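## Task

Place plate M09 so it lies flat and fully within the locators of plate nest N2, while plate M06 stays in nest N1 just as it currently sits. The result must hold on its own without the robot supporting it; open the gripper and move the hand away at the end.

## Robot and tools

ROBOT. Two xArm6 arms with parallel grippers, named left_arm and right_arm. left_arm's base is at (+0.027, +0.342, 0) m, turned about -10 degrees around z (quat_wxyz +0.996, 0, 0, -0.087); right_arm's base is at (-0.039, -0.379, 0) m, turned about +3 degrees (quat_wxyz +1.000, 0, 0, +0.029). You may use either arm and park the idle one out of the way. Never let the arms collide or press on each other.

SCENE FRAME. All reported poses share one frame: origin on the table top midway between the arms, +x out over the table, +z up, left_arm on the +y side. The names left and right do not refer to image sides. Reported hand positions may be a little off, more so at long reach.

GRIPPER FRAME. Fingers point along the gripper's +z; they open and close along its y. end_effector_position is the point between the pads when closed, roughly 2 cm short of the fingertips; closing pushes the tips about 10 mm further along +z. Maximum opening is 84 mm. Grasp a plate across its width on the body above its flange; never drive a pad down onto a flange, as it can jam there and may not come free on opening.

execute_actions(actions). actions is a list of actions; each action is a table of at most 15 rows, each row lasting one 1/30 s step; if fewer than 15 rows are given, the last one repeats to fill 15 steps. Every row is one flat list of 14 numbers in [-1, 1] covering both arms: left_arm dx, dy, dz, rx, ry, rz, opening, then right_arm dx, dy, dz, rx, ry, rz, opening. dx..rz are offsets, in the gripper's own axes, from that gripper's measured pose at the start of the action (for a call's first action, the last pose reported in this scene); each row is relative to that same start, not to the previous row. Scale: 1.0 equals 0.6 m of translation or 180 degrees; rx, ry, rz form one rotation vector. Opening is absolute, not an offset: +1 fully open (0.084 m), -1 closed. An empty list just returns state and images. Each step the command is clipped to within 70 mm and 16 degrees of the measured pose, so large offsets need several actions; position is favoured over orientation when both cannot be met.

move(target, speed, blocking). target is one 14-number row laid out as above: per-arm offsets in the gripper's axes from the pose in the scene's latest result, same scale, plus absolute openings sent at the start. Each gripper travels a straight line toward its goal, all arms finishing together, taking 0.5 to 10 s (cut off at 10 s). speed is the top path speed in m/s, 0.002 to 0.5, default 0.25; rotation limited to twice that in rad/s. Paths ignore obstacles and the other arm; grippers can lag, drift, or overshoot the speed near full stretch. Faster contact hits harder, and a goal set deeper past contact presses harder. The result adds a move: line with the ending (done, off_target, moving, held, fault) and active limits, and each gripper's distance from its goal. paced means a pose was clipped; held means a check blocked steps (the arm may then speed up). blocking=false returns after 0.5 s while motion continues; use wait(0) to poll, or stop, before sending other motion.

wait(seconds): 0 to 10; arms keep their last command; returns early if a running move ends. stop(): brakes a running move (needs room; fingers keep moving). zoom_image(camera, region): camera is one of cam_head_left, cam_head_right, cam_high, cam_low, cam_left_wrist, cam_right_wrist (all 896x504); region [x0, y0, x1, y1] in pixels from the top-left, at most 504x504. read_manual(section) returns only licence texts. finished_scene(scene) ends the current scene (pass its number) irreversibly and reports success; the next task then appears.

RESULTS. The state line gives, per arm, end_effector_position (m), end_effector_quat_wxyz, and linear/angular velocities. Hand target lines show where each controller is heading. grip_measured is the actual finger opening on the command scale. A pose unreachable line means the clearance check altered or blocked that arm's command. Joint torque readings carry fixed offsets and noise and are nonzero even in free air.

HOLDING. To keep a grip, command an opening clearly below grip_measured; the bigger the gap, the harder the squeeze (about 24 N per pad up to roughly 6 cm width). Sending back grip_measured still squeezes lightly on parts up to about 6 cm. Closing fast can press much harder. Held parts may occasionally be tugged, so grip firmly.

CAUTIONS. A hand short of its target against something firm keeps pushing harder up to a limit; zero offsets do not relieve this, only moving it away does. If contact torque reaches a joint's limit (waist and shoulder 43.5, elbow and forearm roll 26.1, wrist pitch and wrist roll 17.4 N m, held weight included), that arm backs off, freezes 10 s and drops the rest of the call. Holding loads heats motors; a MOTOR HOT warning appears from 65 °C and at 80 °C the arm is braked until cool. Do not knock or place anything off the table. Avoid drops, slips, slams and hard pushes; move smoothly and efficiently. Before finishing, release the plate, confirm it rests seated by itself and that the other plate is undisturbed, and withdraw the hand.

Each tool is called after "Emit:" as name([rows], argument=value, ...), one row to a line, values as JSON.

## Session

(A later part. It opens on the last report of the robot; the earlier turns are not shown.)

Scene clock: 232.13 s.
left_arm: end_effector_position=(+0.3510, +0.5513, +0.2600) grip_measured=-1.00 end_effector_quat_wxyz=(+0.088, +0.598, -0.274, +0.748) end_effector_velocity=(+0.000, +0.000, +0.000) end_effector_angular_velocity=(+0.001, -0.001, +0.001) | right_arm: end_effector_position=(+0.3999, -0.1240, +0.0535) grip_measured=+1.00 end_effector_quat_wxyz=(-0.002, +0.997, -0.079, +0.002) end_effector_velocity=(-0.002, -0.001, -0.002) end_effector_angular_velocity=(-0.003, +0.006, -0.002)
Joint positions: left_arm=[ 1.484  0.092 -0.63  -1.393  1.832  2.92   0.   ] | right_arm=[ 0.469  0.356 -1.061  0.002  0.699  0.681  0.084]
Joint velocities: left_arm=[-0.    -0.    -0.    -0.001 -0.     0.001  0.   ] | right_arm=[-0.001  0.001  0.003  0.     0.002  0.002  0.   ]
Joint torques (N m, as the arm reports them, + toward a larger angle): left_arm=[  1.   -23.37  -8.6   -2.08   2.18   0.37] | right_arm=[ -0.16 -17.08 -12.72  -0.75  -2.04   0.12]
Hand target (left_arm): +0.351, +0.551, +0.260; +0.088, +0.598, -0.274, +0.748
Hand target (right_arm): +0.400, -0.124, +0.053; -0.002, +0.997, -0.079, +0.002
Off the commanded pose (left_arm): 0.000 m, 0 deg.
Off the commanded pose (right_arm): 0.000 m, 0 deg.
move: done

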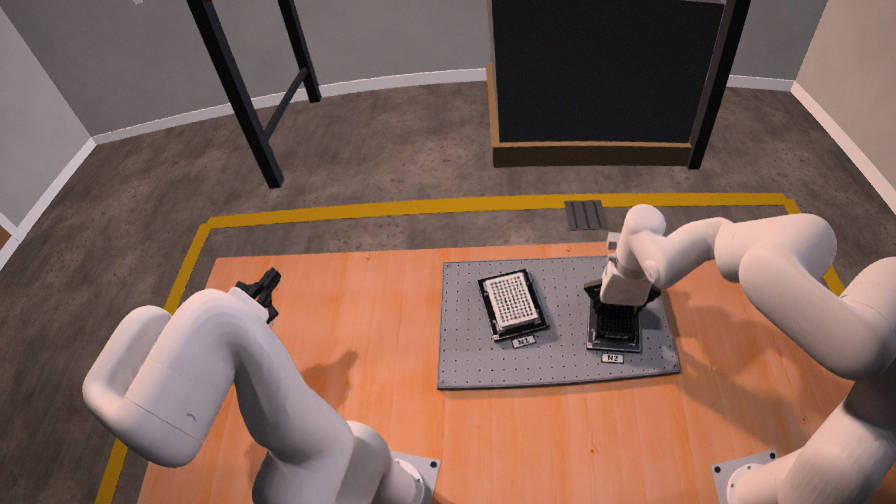

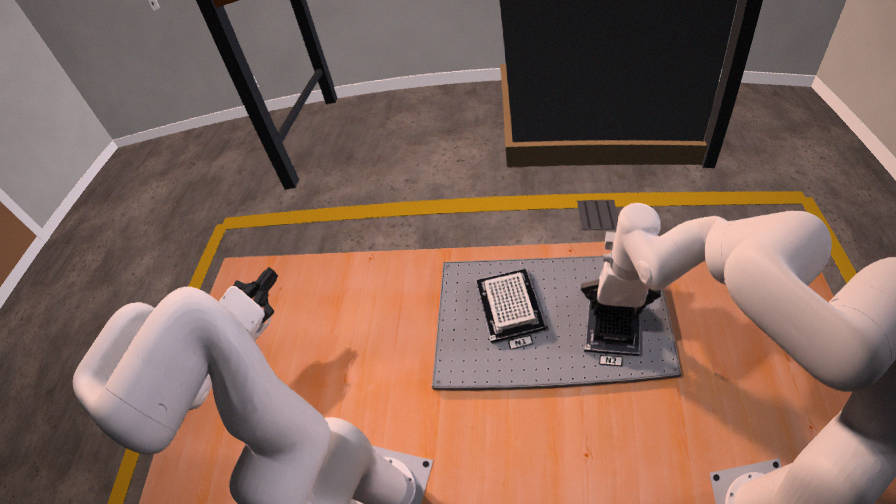

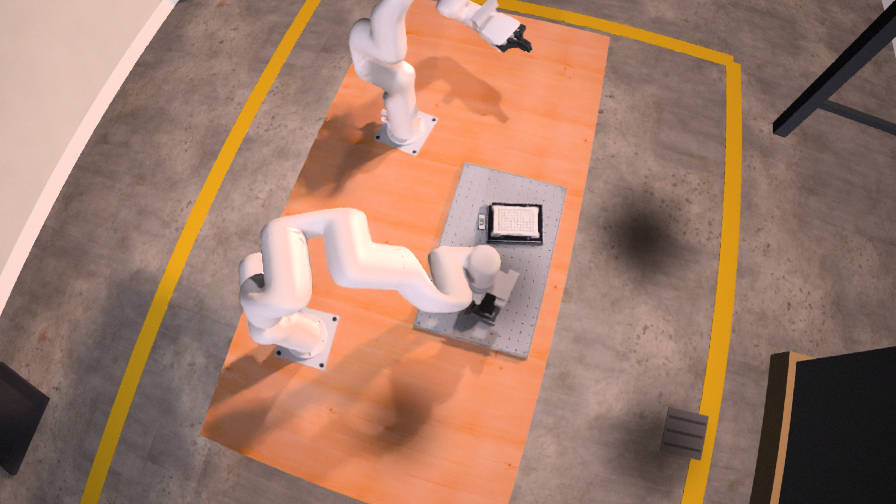

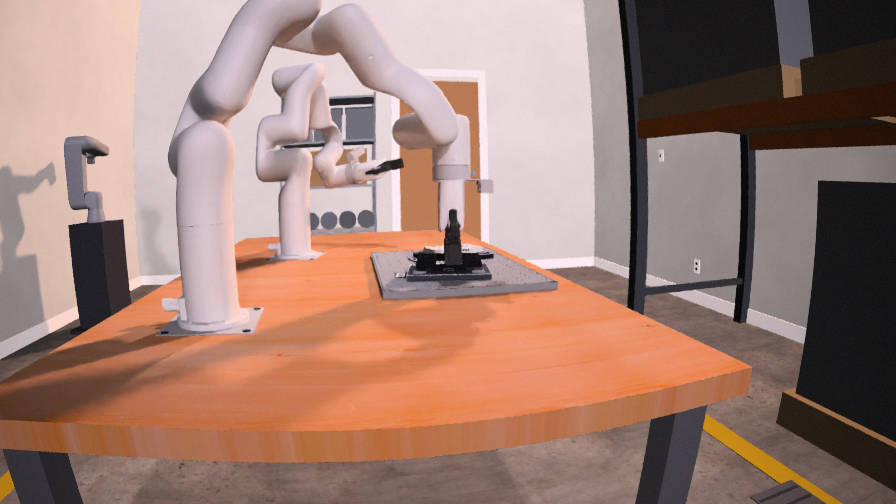

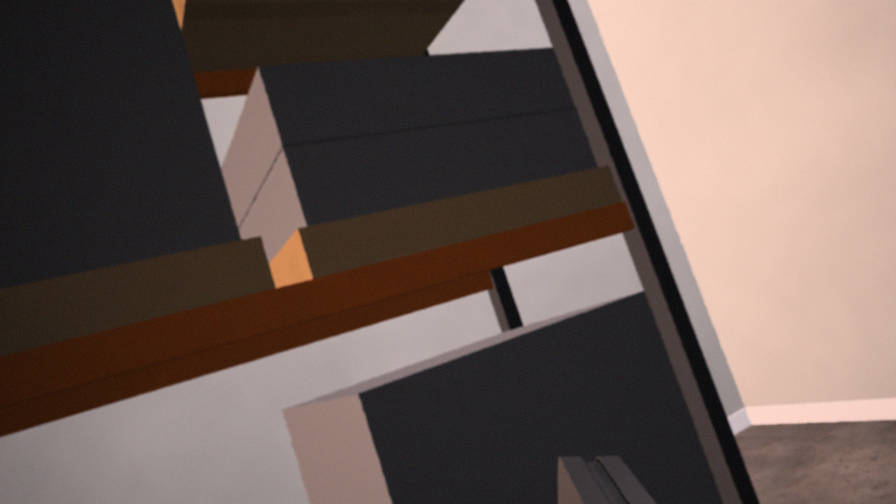

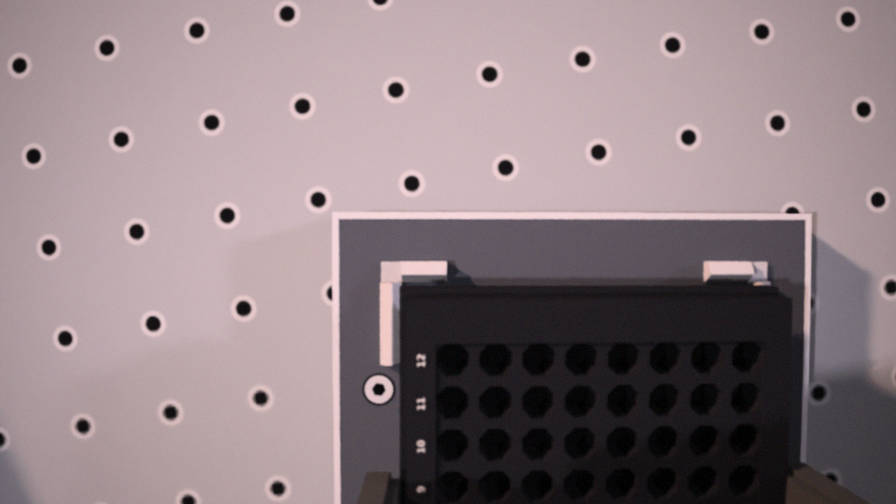

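Emit:
move(target=[0,0,0,0,0,0,-1,0,-0.0042,0.006,0,0,0,1], speed=0.008)

Emit:
move(target=[0,0,0,0,0,0,-1,0,0,0.011,0,0,0,1], speed=0.005)

Emit:
zoom_image(camera="cam_low", region=[390,230,510,300])

Scene clock: 238.50 s.
left_arm: end_effector_position=(+0.3510, +0.5513, +0.2600) grip_measured=-1.00 end_effector_quat_wxyz=(+0.088, +0.598, -0.274, +0.748) end_effector_velocity=(+0.000, -0.000, +0.000) end_effector_angular_velocity=(+0.000, -0.003, +0.000) | right_arm: end_effector_position=(+0.4003, -0.1215, +0.0499) grip_measured=+1.00 end_effector_quat_wxyz=(-0.002, +0.997, -0.079, +0.002) end_effector_velocity=(+0.000, +0.001, +0.001) end_effector_angular_velocity=(+0.001, -0.002, -0.001)
Joint positions: left_arm=[ 1.484  0.092 -0.63  -1.393  1.832  2.92   0.   ] | right_arm=[ 0.472  0.368 -1.066  0.002  0.693  0.685  0.084]
Joint velocities: left_arm=[-0.     0.     0.    -0.001  0.002  0.002  0.   ] | right_arm=[ 0.    -0.    -0.001  0.    -0.001  0.002  0.   ]
Joint torques (N m, as the arm reports them, + toward a larger angle): left_arm=[  0.71 -23.03  -9.07  -2.31   2.22  -0.13] | right_arm=[  0.03 -16.82 -12.59  -0.83  -2.05   0.33]
Hand target (left_arm): +0.351, +0.551, +0.260; +0.088, +0.598, -0.274, +0.748
Hand target (right_arm): +0.400, -0.121, +0.050; -0.002, +0.997, -0.079, +0.002
Off the commanded pose (left_arm): 0.000 m, 0 deg.
Off the commanded pose (right_arm): 0.000 m, 0 deg.
move: done

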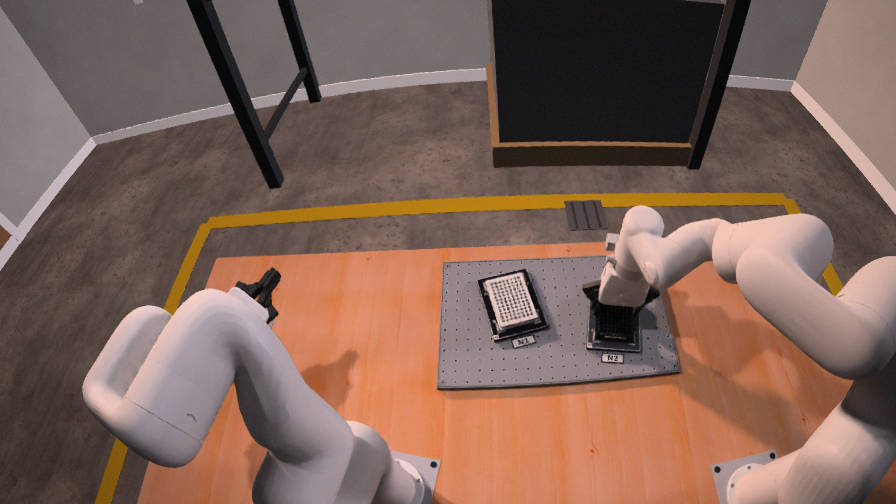

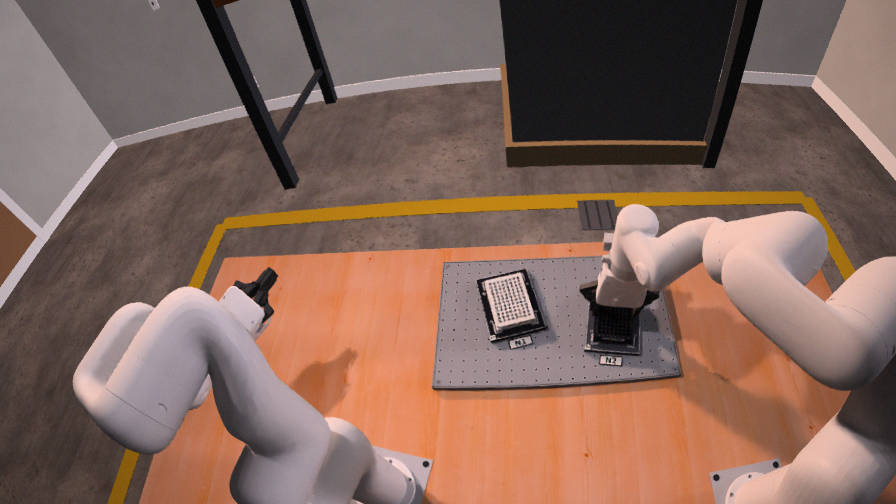

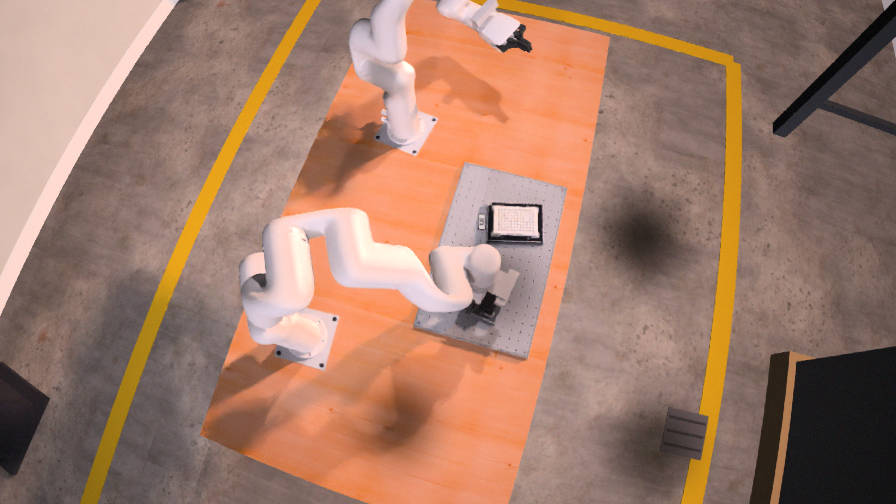

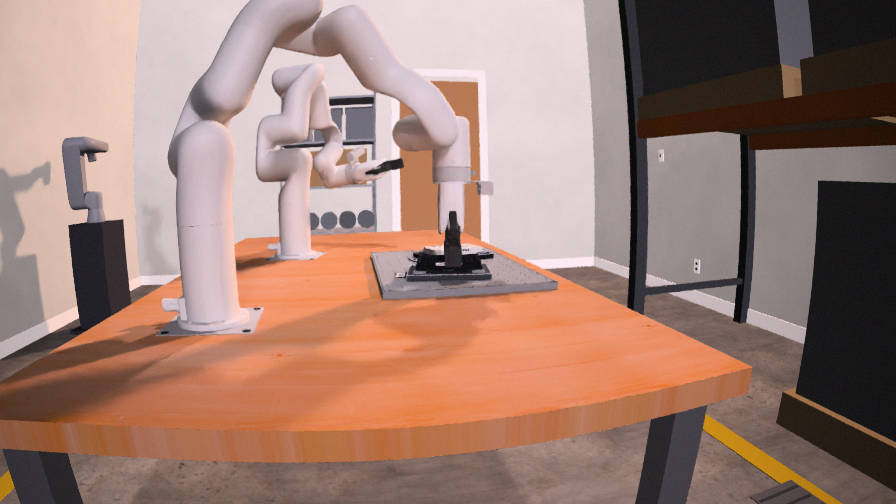

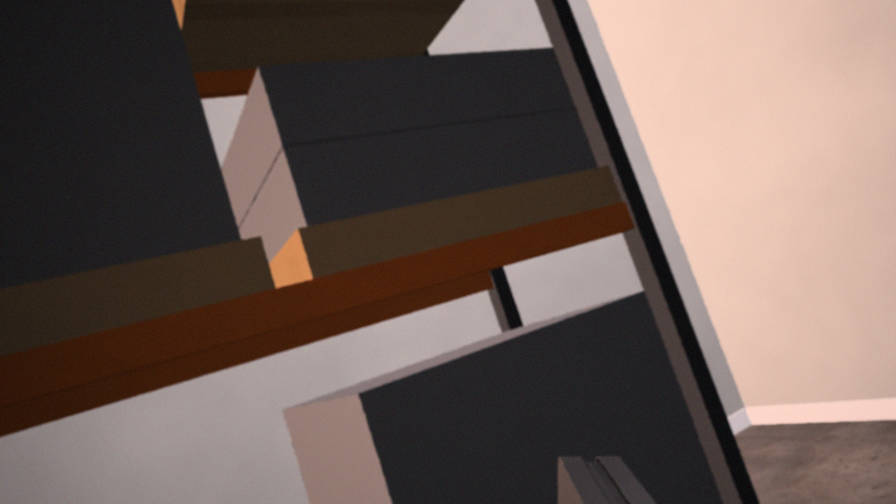

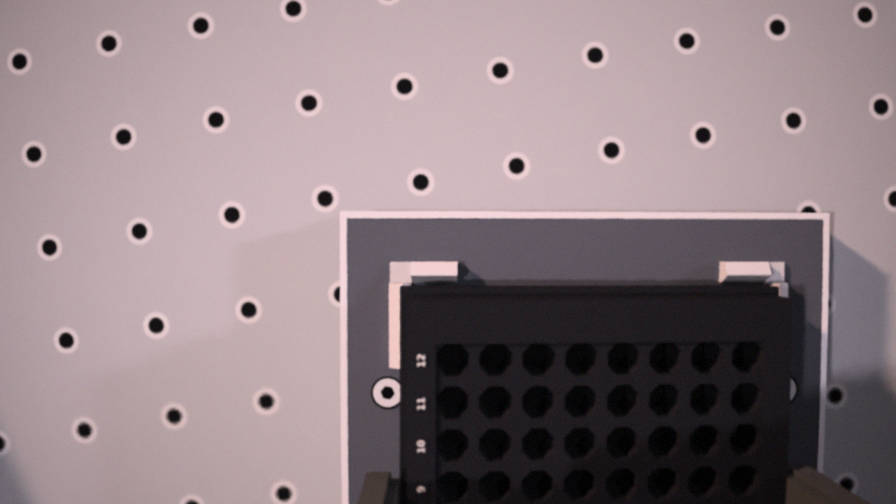

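Scene clock: 240.03 s.
left_arm: end_effector_position=(+0.3510, +0.5513, +0.2600) grip_measured=-1.00 end_effector_quat_wxyz=(+0.088, +0.598, -0.274, +0.748) end_effector_velocity=(-0.000, +0.000, -0.000) end_effector_angular_velocity=(+0.002, +0.001, -0.001) | right_arm: end_effector_position=(+0.4004, -0.1215, +0.0435) grip_measured=+1.00 end_effector_quat_wxyz=(-0.002, +0.997, -0.079, +0.002) end_effector_velocity=(+0.000, +0.000, +0.000) end_effector_angular_velocity=(+0.001, -0.001, +0.000)
Joint positions: left_arm=[ 1.484  0.092 -0.63  -1.393  1.832  2.92   0.   ] | right_arm=[ 0.472  0.381 -1.064  0.002  0.677  0.685  0.084]
Joint velocities: left_arm=[ 0.    -0.    -0.     0.002 -0.001  0.001  0.   ] | right_arm=[ 0.     0.001 -0.     0.    -0.002  0.     0.   ]
Joint torques (N m, as the arm reports them, + toward a larger angle): left_arm=[  0.43 -21.99  -9.44  -1.85   2.14   0.15] | right_arm=[  0.67 -16.26 -12.49  -0.72  -2.3    0.03]
Hand target (left_arm): +0.351, +0.551, +0.260; +0.088, +0.598, -0.274, +0.748
Hand target (right_arm): +0.400, -0.121, +0.043; -0.002, +0.997, -0.079, +0.002
Off the commanded pose (left_arm): 0.000 m, 0 deg.
Off the commanded pose (right_arm): 0.000 m, 0 deg.
move: done

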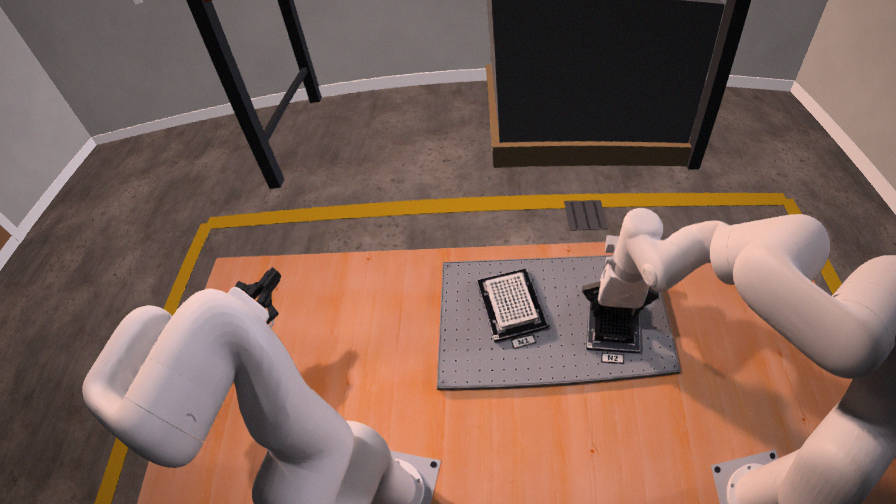

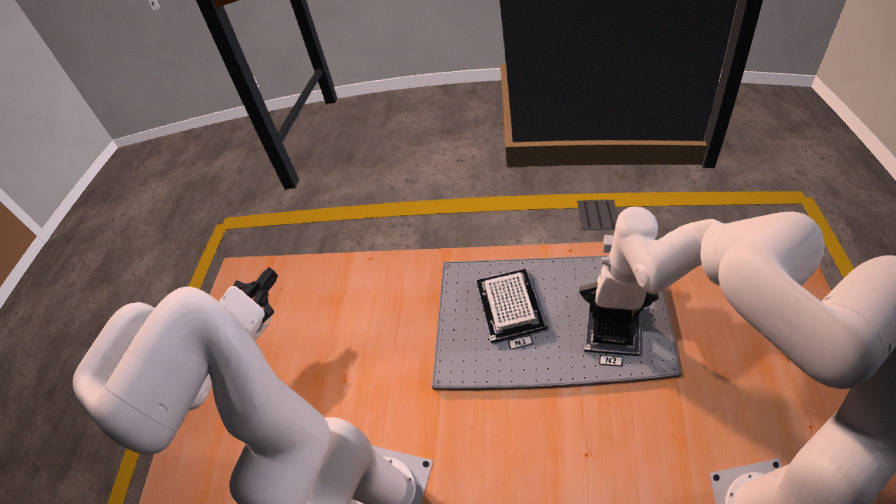

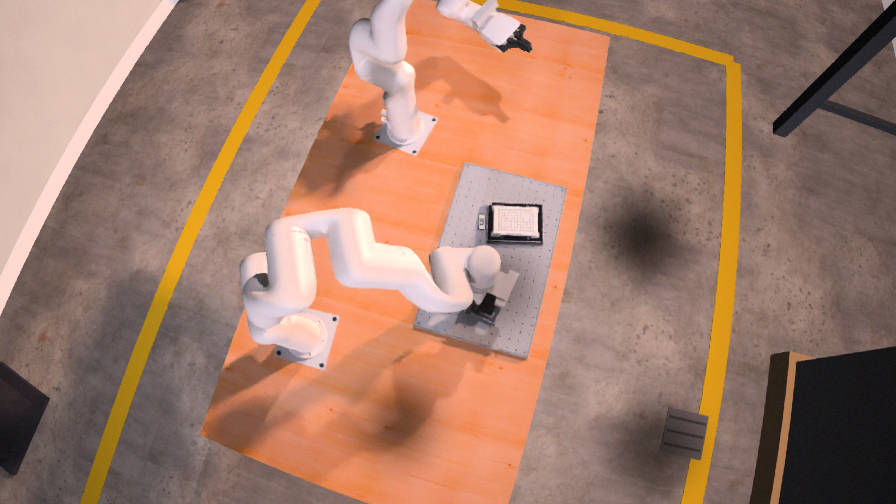

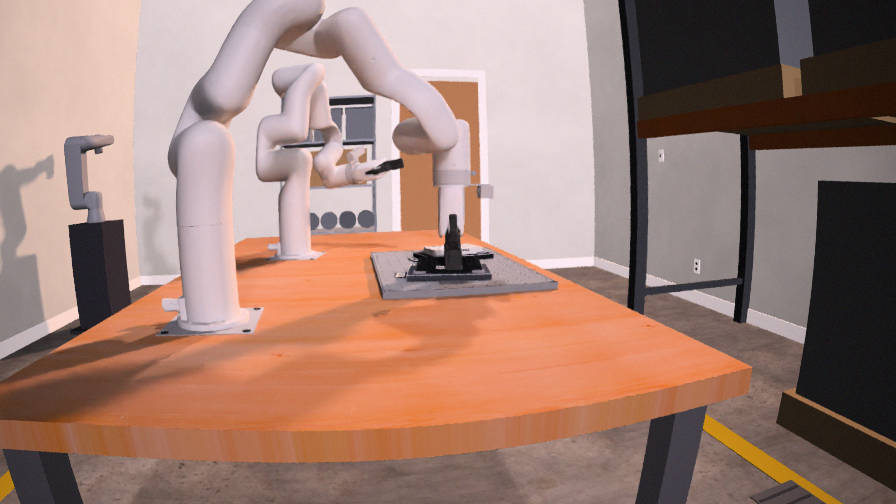

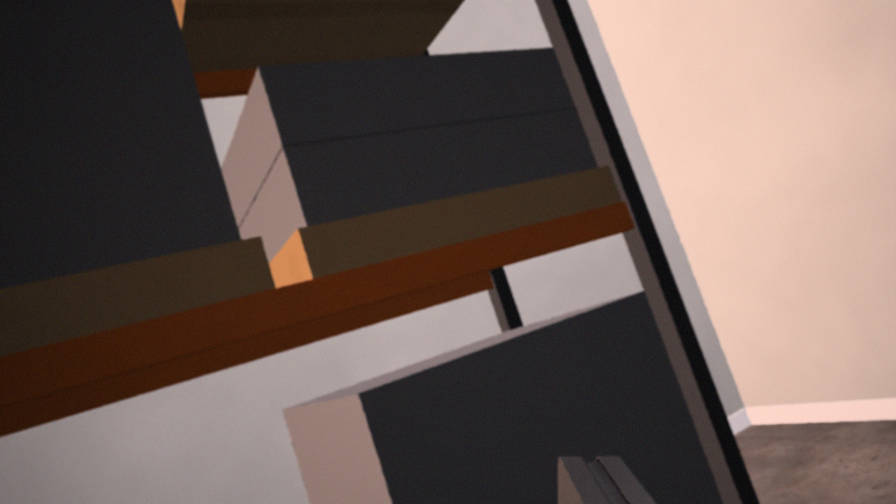

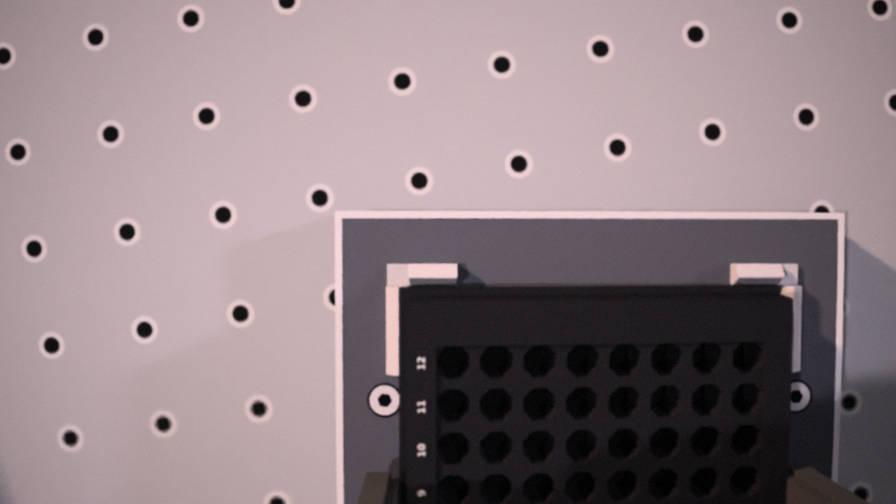

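Region (390, 230, 510, 300) of cam_low's 896x504 image, scaled by 4.200, with more detail than that image has; it fills the top 294 rows of this view, and the rest is white.

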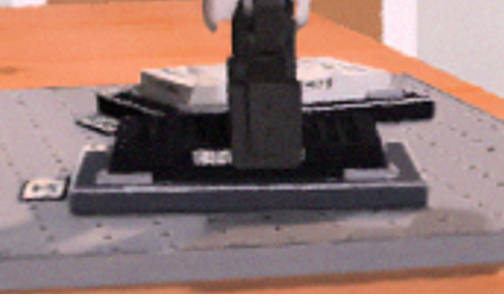

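Emit:
move(target=[0,0,0,0,0,0,-1,0,0.004,-0.001,0,0,0,1], speed=0.005)

Emit:
move(target=[0,0,0,0,0,0,-1,0,0,-0.012,0,0,0,1], speed=0.01)

Scene clock: 247.33 s.
left_arm: end_effector_position=(+0.3510, +0.5513, +0.2600) grip_measured=-1.00 end_effector_quat_wxyz=(+0.088, +0.598, -0.274, +0.748) end_effector_velocity=(-0.000, -0.001, -0.001) end_effector_angular_velocity=(+0.001, -0.000, -0.003) | right_arm: end_effector_position=(+0.3997, -0.1241, +0.0436) grip_measured=+1.00 end_effector_quat_wxyz=(-0.002, +0.997, -0.079, +0.002) end_effector_velocity=(+0.001, +0.001, +0.001) end_effector_angular_velocity=(+0.001, -0.003, +0.001)
Joint positions: left_arm=[ 1.484  0.092 -0.63  -1.393  1.832  2.92   0.   ] | right_arm=[ 0.469  0.376 -1.058  0.003  0.676  0.681  0.084]
Joint velocities: left_arm=[-0.     0.001  0.     0.003  0.001  0.002  0.   ] | right_arm=[ 0.    -0.001 -0.001 -0.    -0.    -0.001  0.   ]
Joint torques (N m, as the arm reports them, + toward a larger angle): left_arm=[  1.19 -22.78  -9.08  -1.92   1.97   0.21] | right_arm=[ -0.34 -16.86 -12.39  -0.7   -1.89   0.19]
Hand target (left_arm): +0.351, +0.551, +0.260; +0.088, +0.598, -0.274, +0.748
Hand target (right_arm): +0.400, -0.124, +0.044; -0.002, +0.997, -0.079, +0.002
Off the commanded pose (left_arm): 0.000 m, 0 deg.
Off the commanded pose (right_arm): 0.001 m, 0 deg.
move: done

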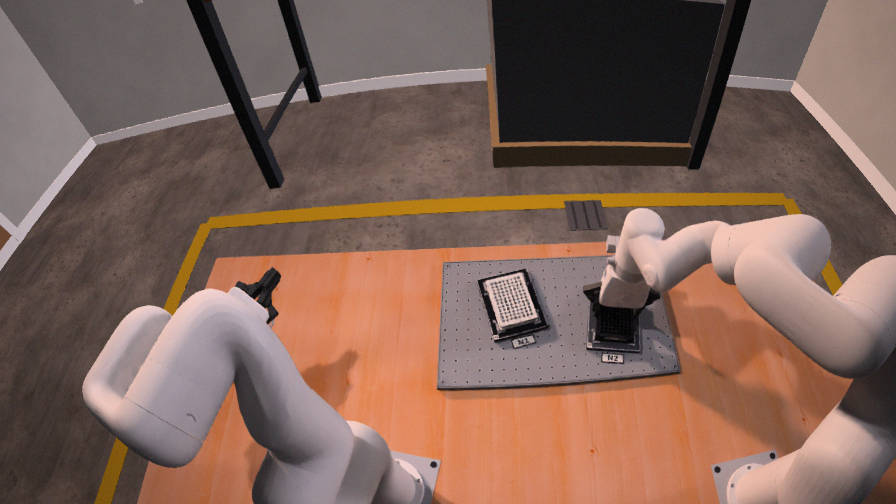

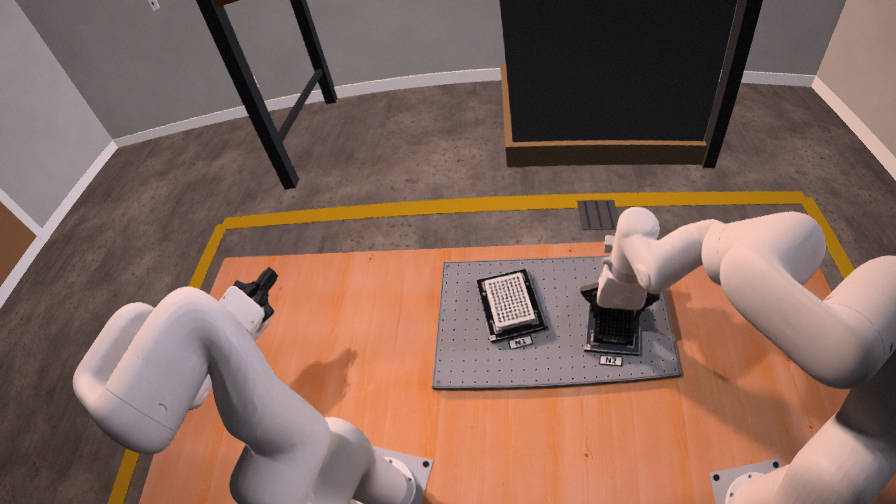

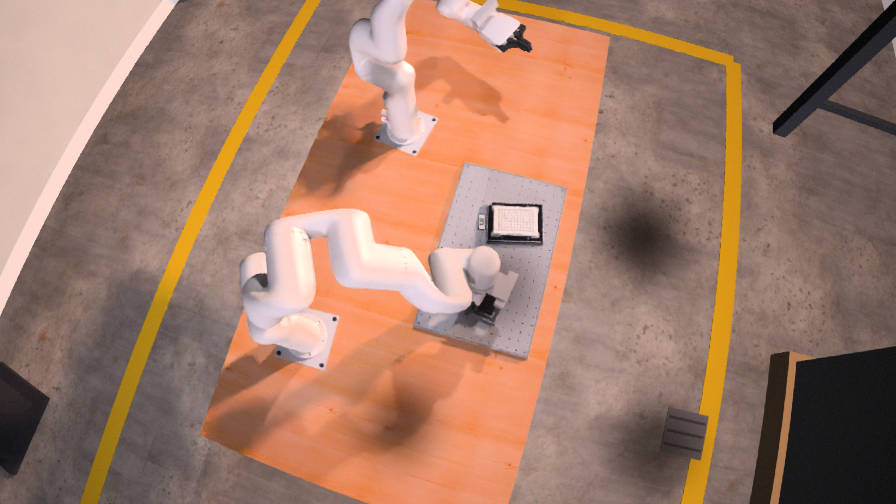

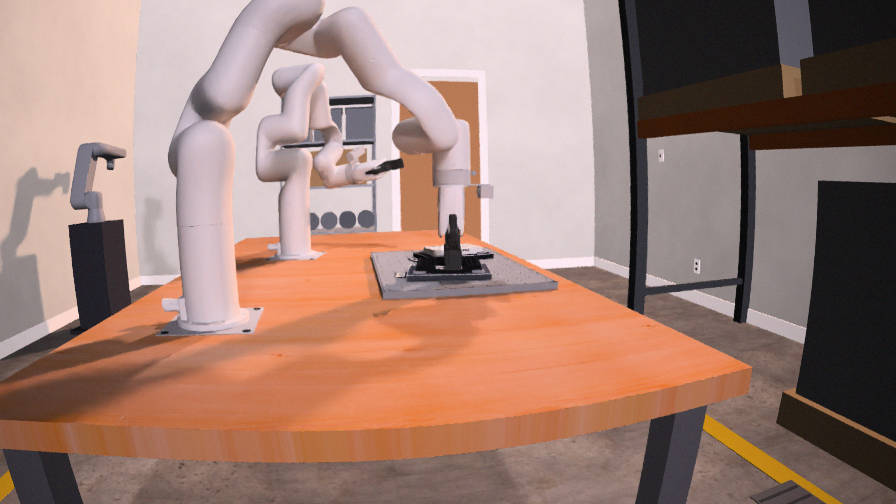

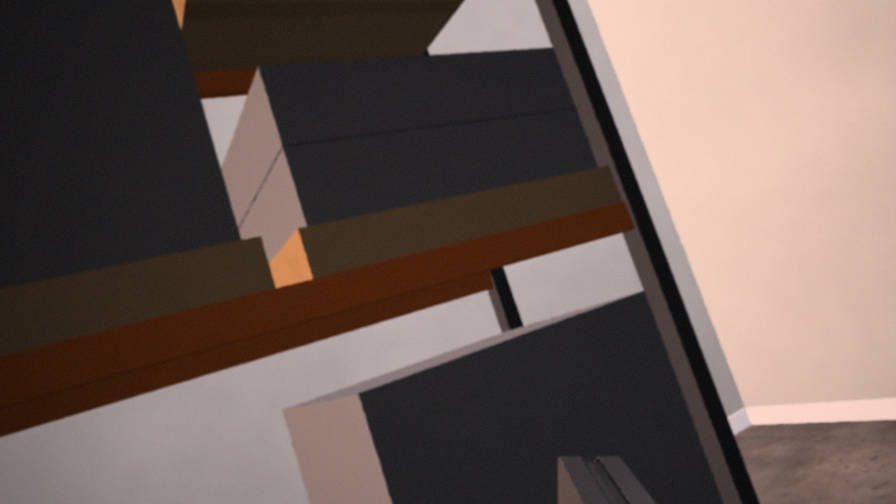

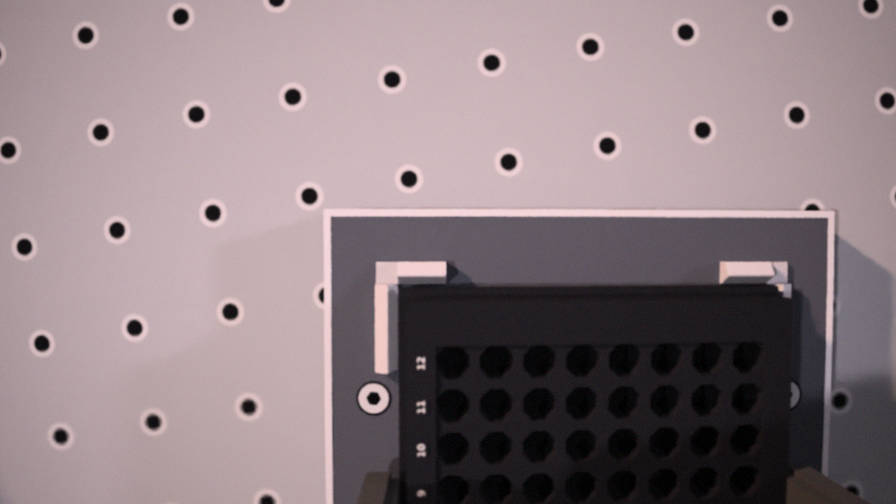

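Scene clock: 248.27 s.
left_arm: end_effector_position=(+0.3510, +0.5513, +0.2600) grip_measured=-1.00 end_effector_quat_wxyz=(+0.088, +0.598, -0.274, +0.748) end_effector_velocity=(-0.000, -0.000, +0.000) end_effector_angular_velocity=(+0.000, -0.000, -0.000) | right_arm: end_effector_position=(+0.3997, -0.1241, +0.0508) grip_measured=+1.00 end_effector_quat_wxyz=(-0.002, +0.997, -0.079, +0.002) end_effector_velocity=(-0.001, -0.001, -0.001) end_effector_angular_velocity=(-0.002, +0.003, +0.002)
Joint positions: left_arm=[ 1.484  0.092 -0.63  -1.393  1.832  2.92   0.   ] | right_arm=[ 0.469  0.361 -1.06   0.002  0.694  0.681  0.084]
Joint velocities: left_arm=[ 0.001 -0.     0.     0.001  0.001  0.     0.   ] | right_arm=[-0.001  0.001  0.002 -0.     0.001 -0.003  0.   ]
Joint torques (N m, as the arm reports them, + toward a larger angle): left_arm=[  0.55 -23.27  -8.9   -1.67   2.26   0.25] | right_arm=[ -0.42 -16.83 -12.64  -0.74  -1.92   0.17]
Hand target (left_arm): +0.351, +0.551, +0.260; +0.088, +0.598, -0.274, +0.748
Hand target (right_arm): +0.400, -0.124, +0.051; -0.002, +0.997, -0.079, +0.002
Off the commanded pose (left_arm): 0.000 m, 0 deg.
Off the commanded pose (right_arm): 0.000 m, 0 deg.
move: done

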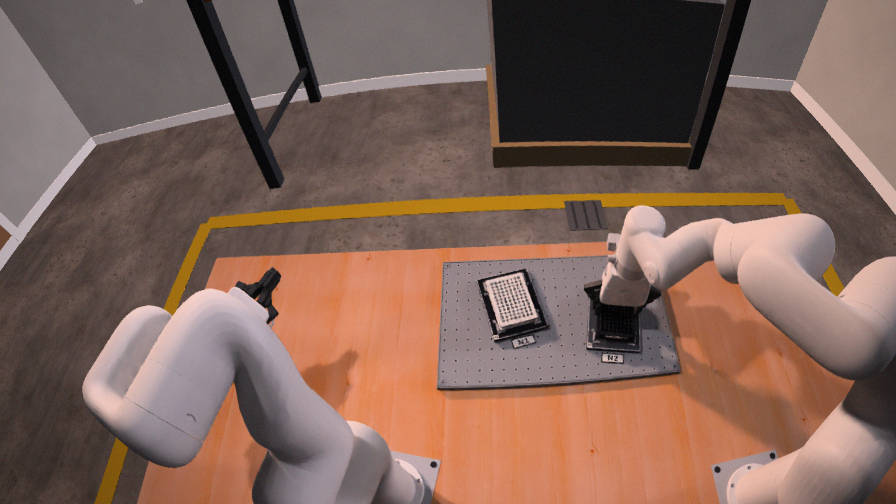

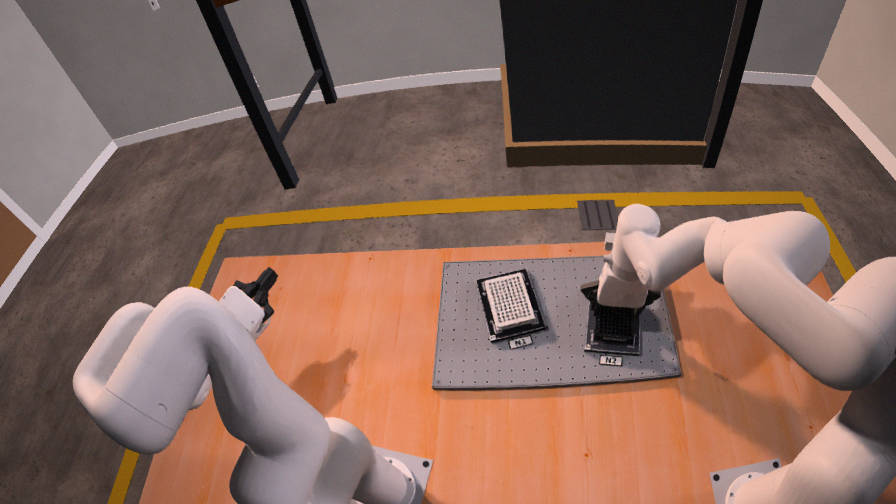

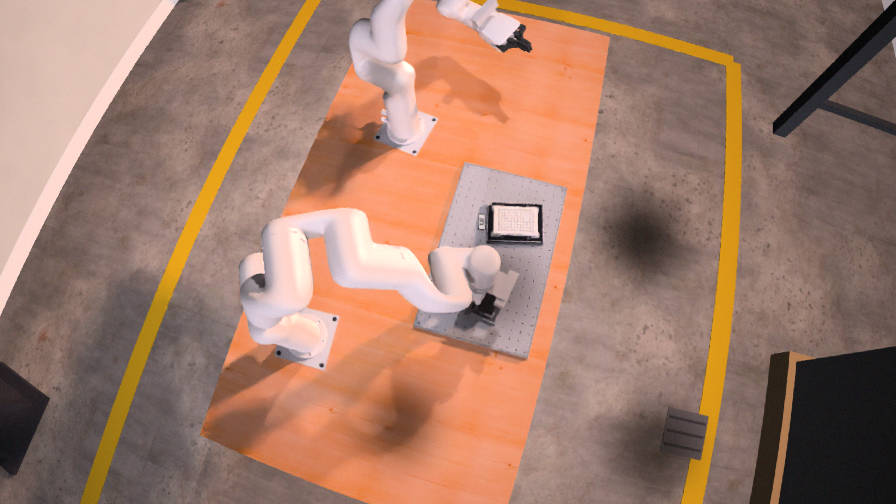

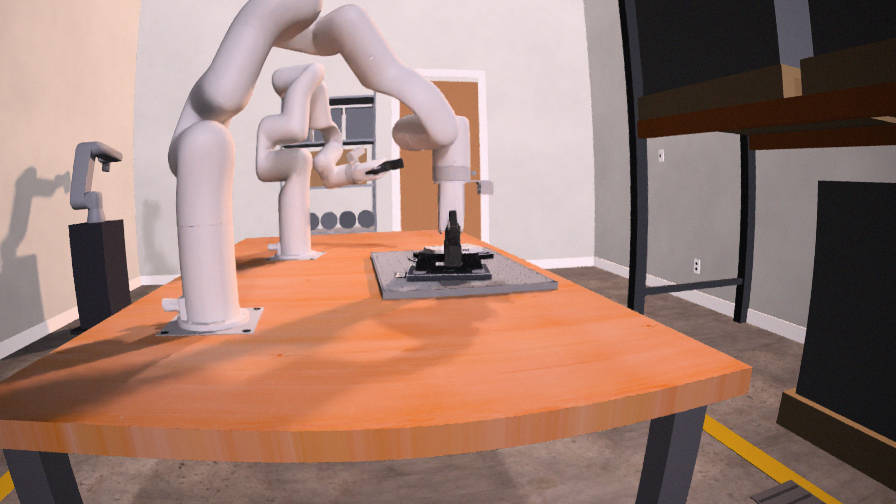

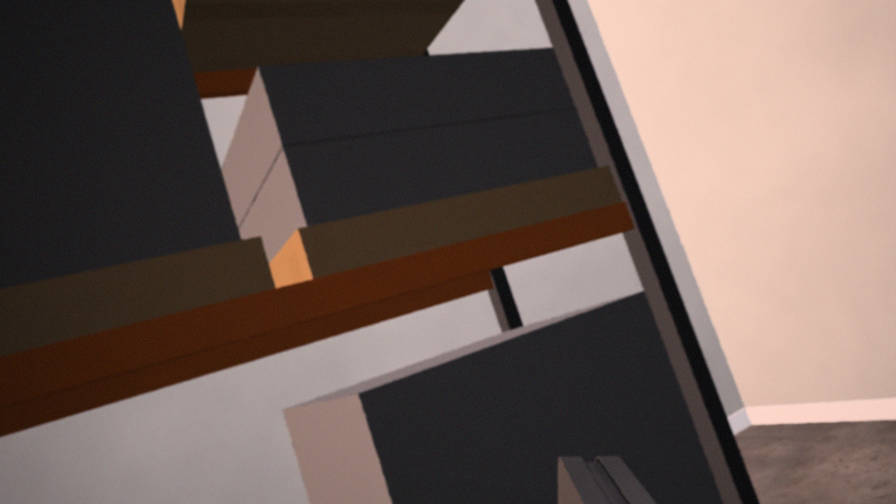

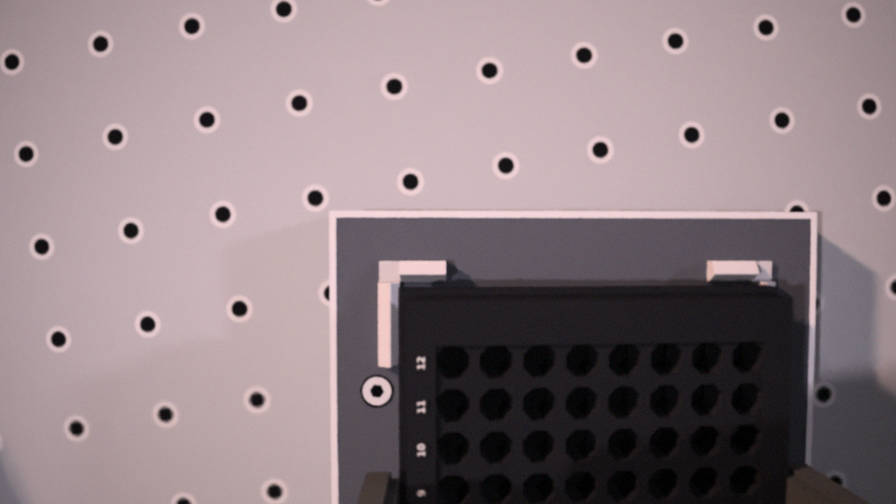

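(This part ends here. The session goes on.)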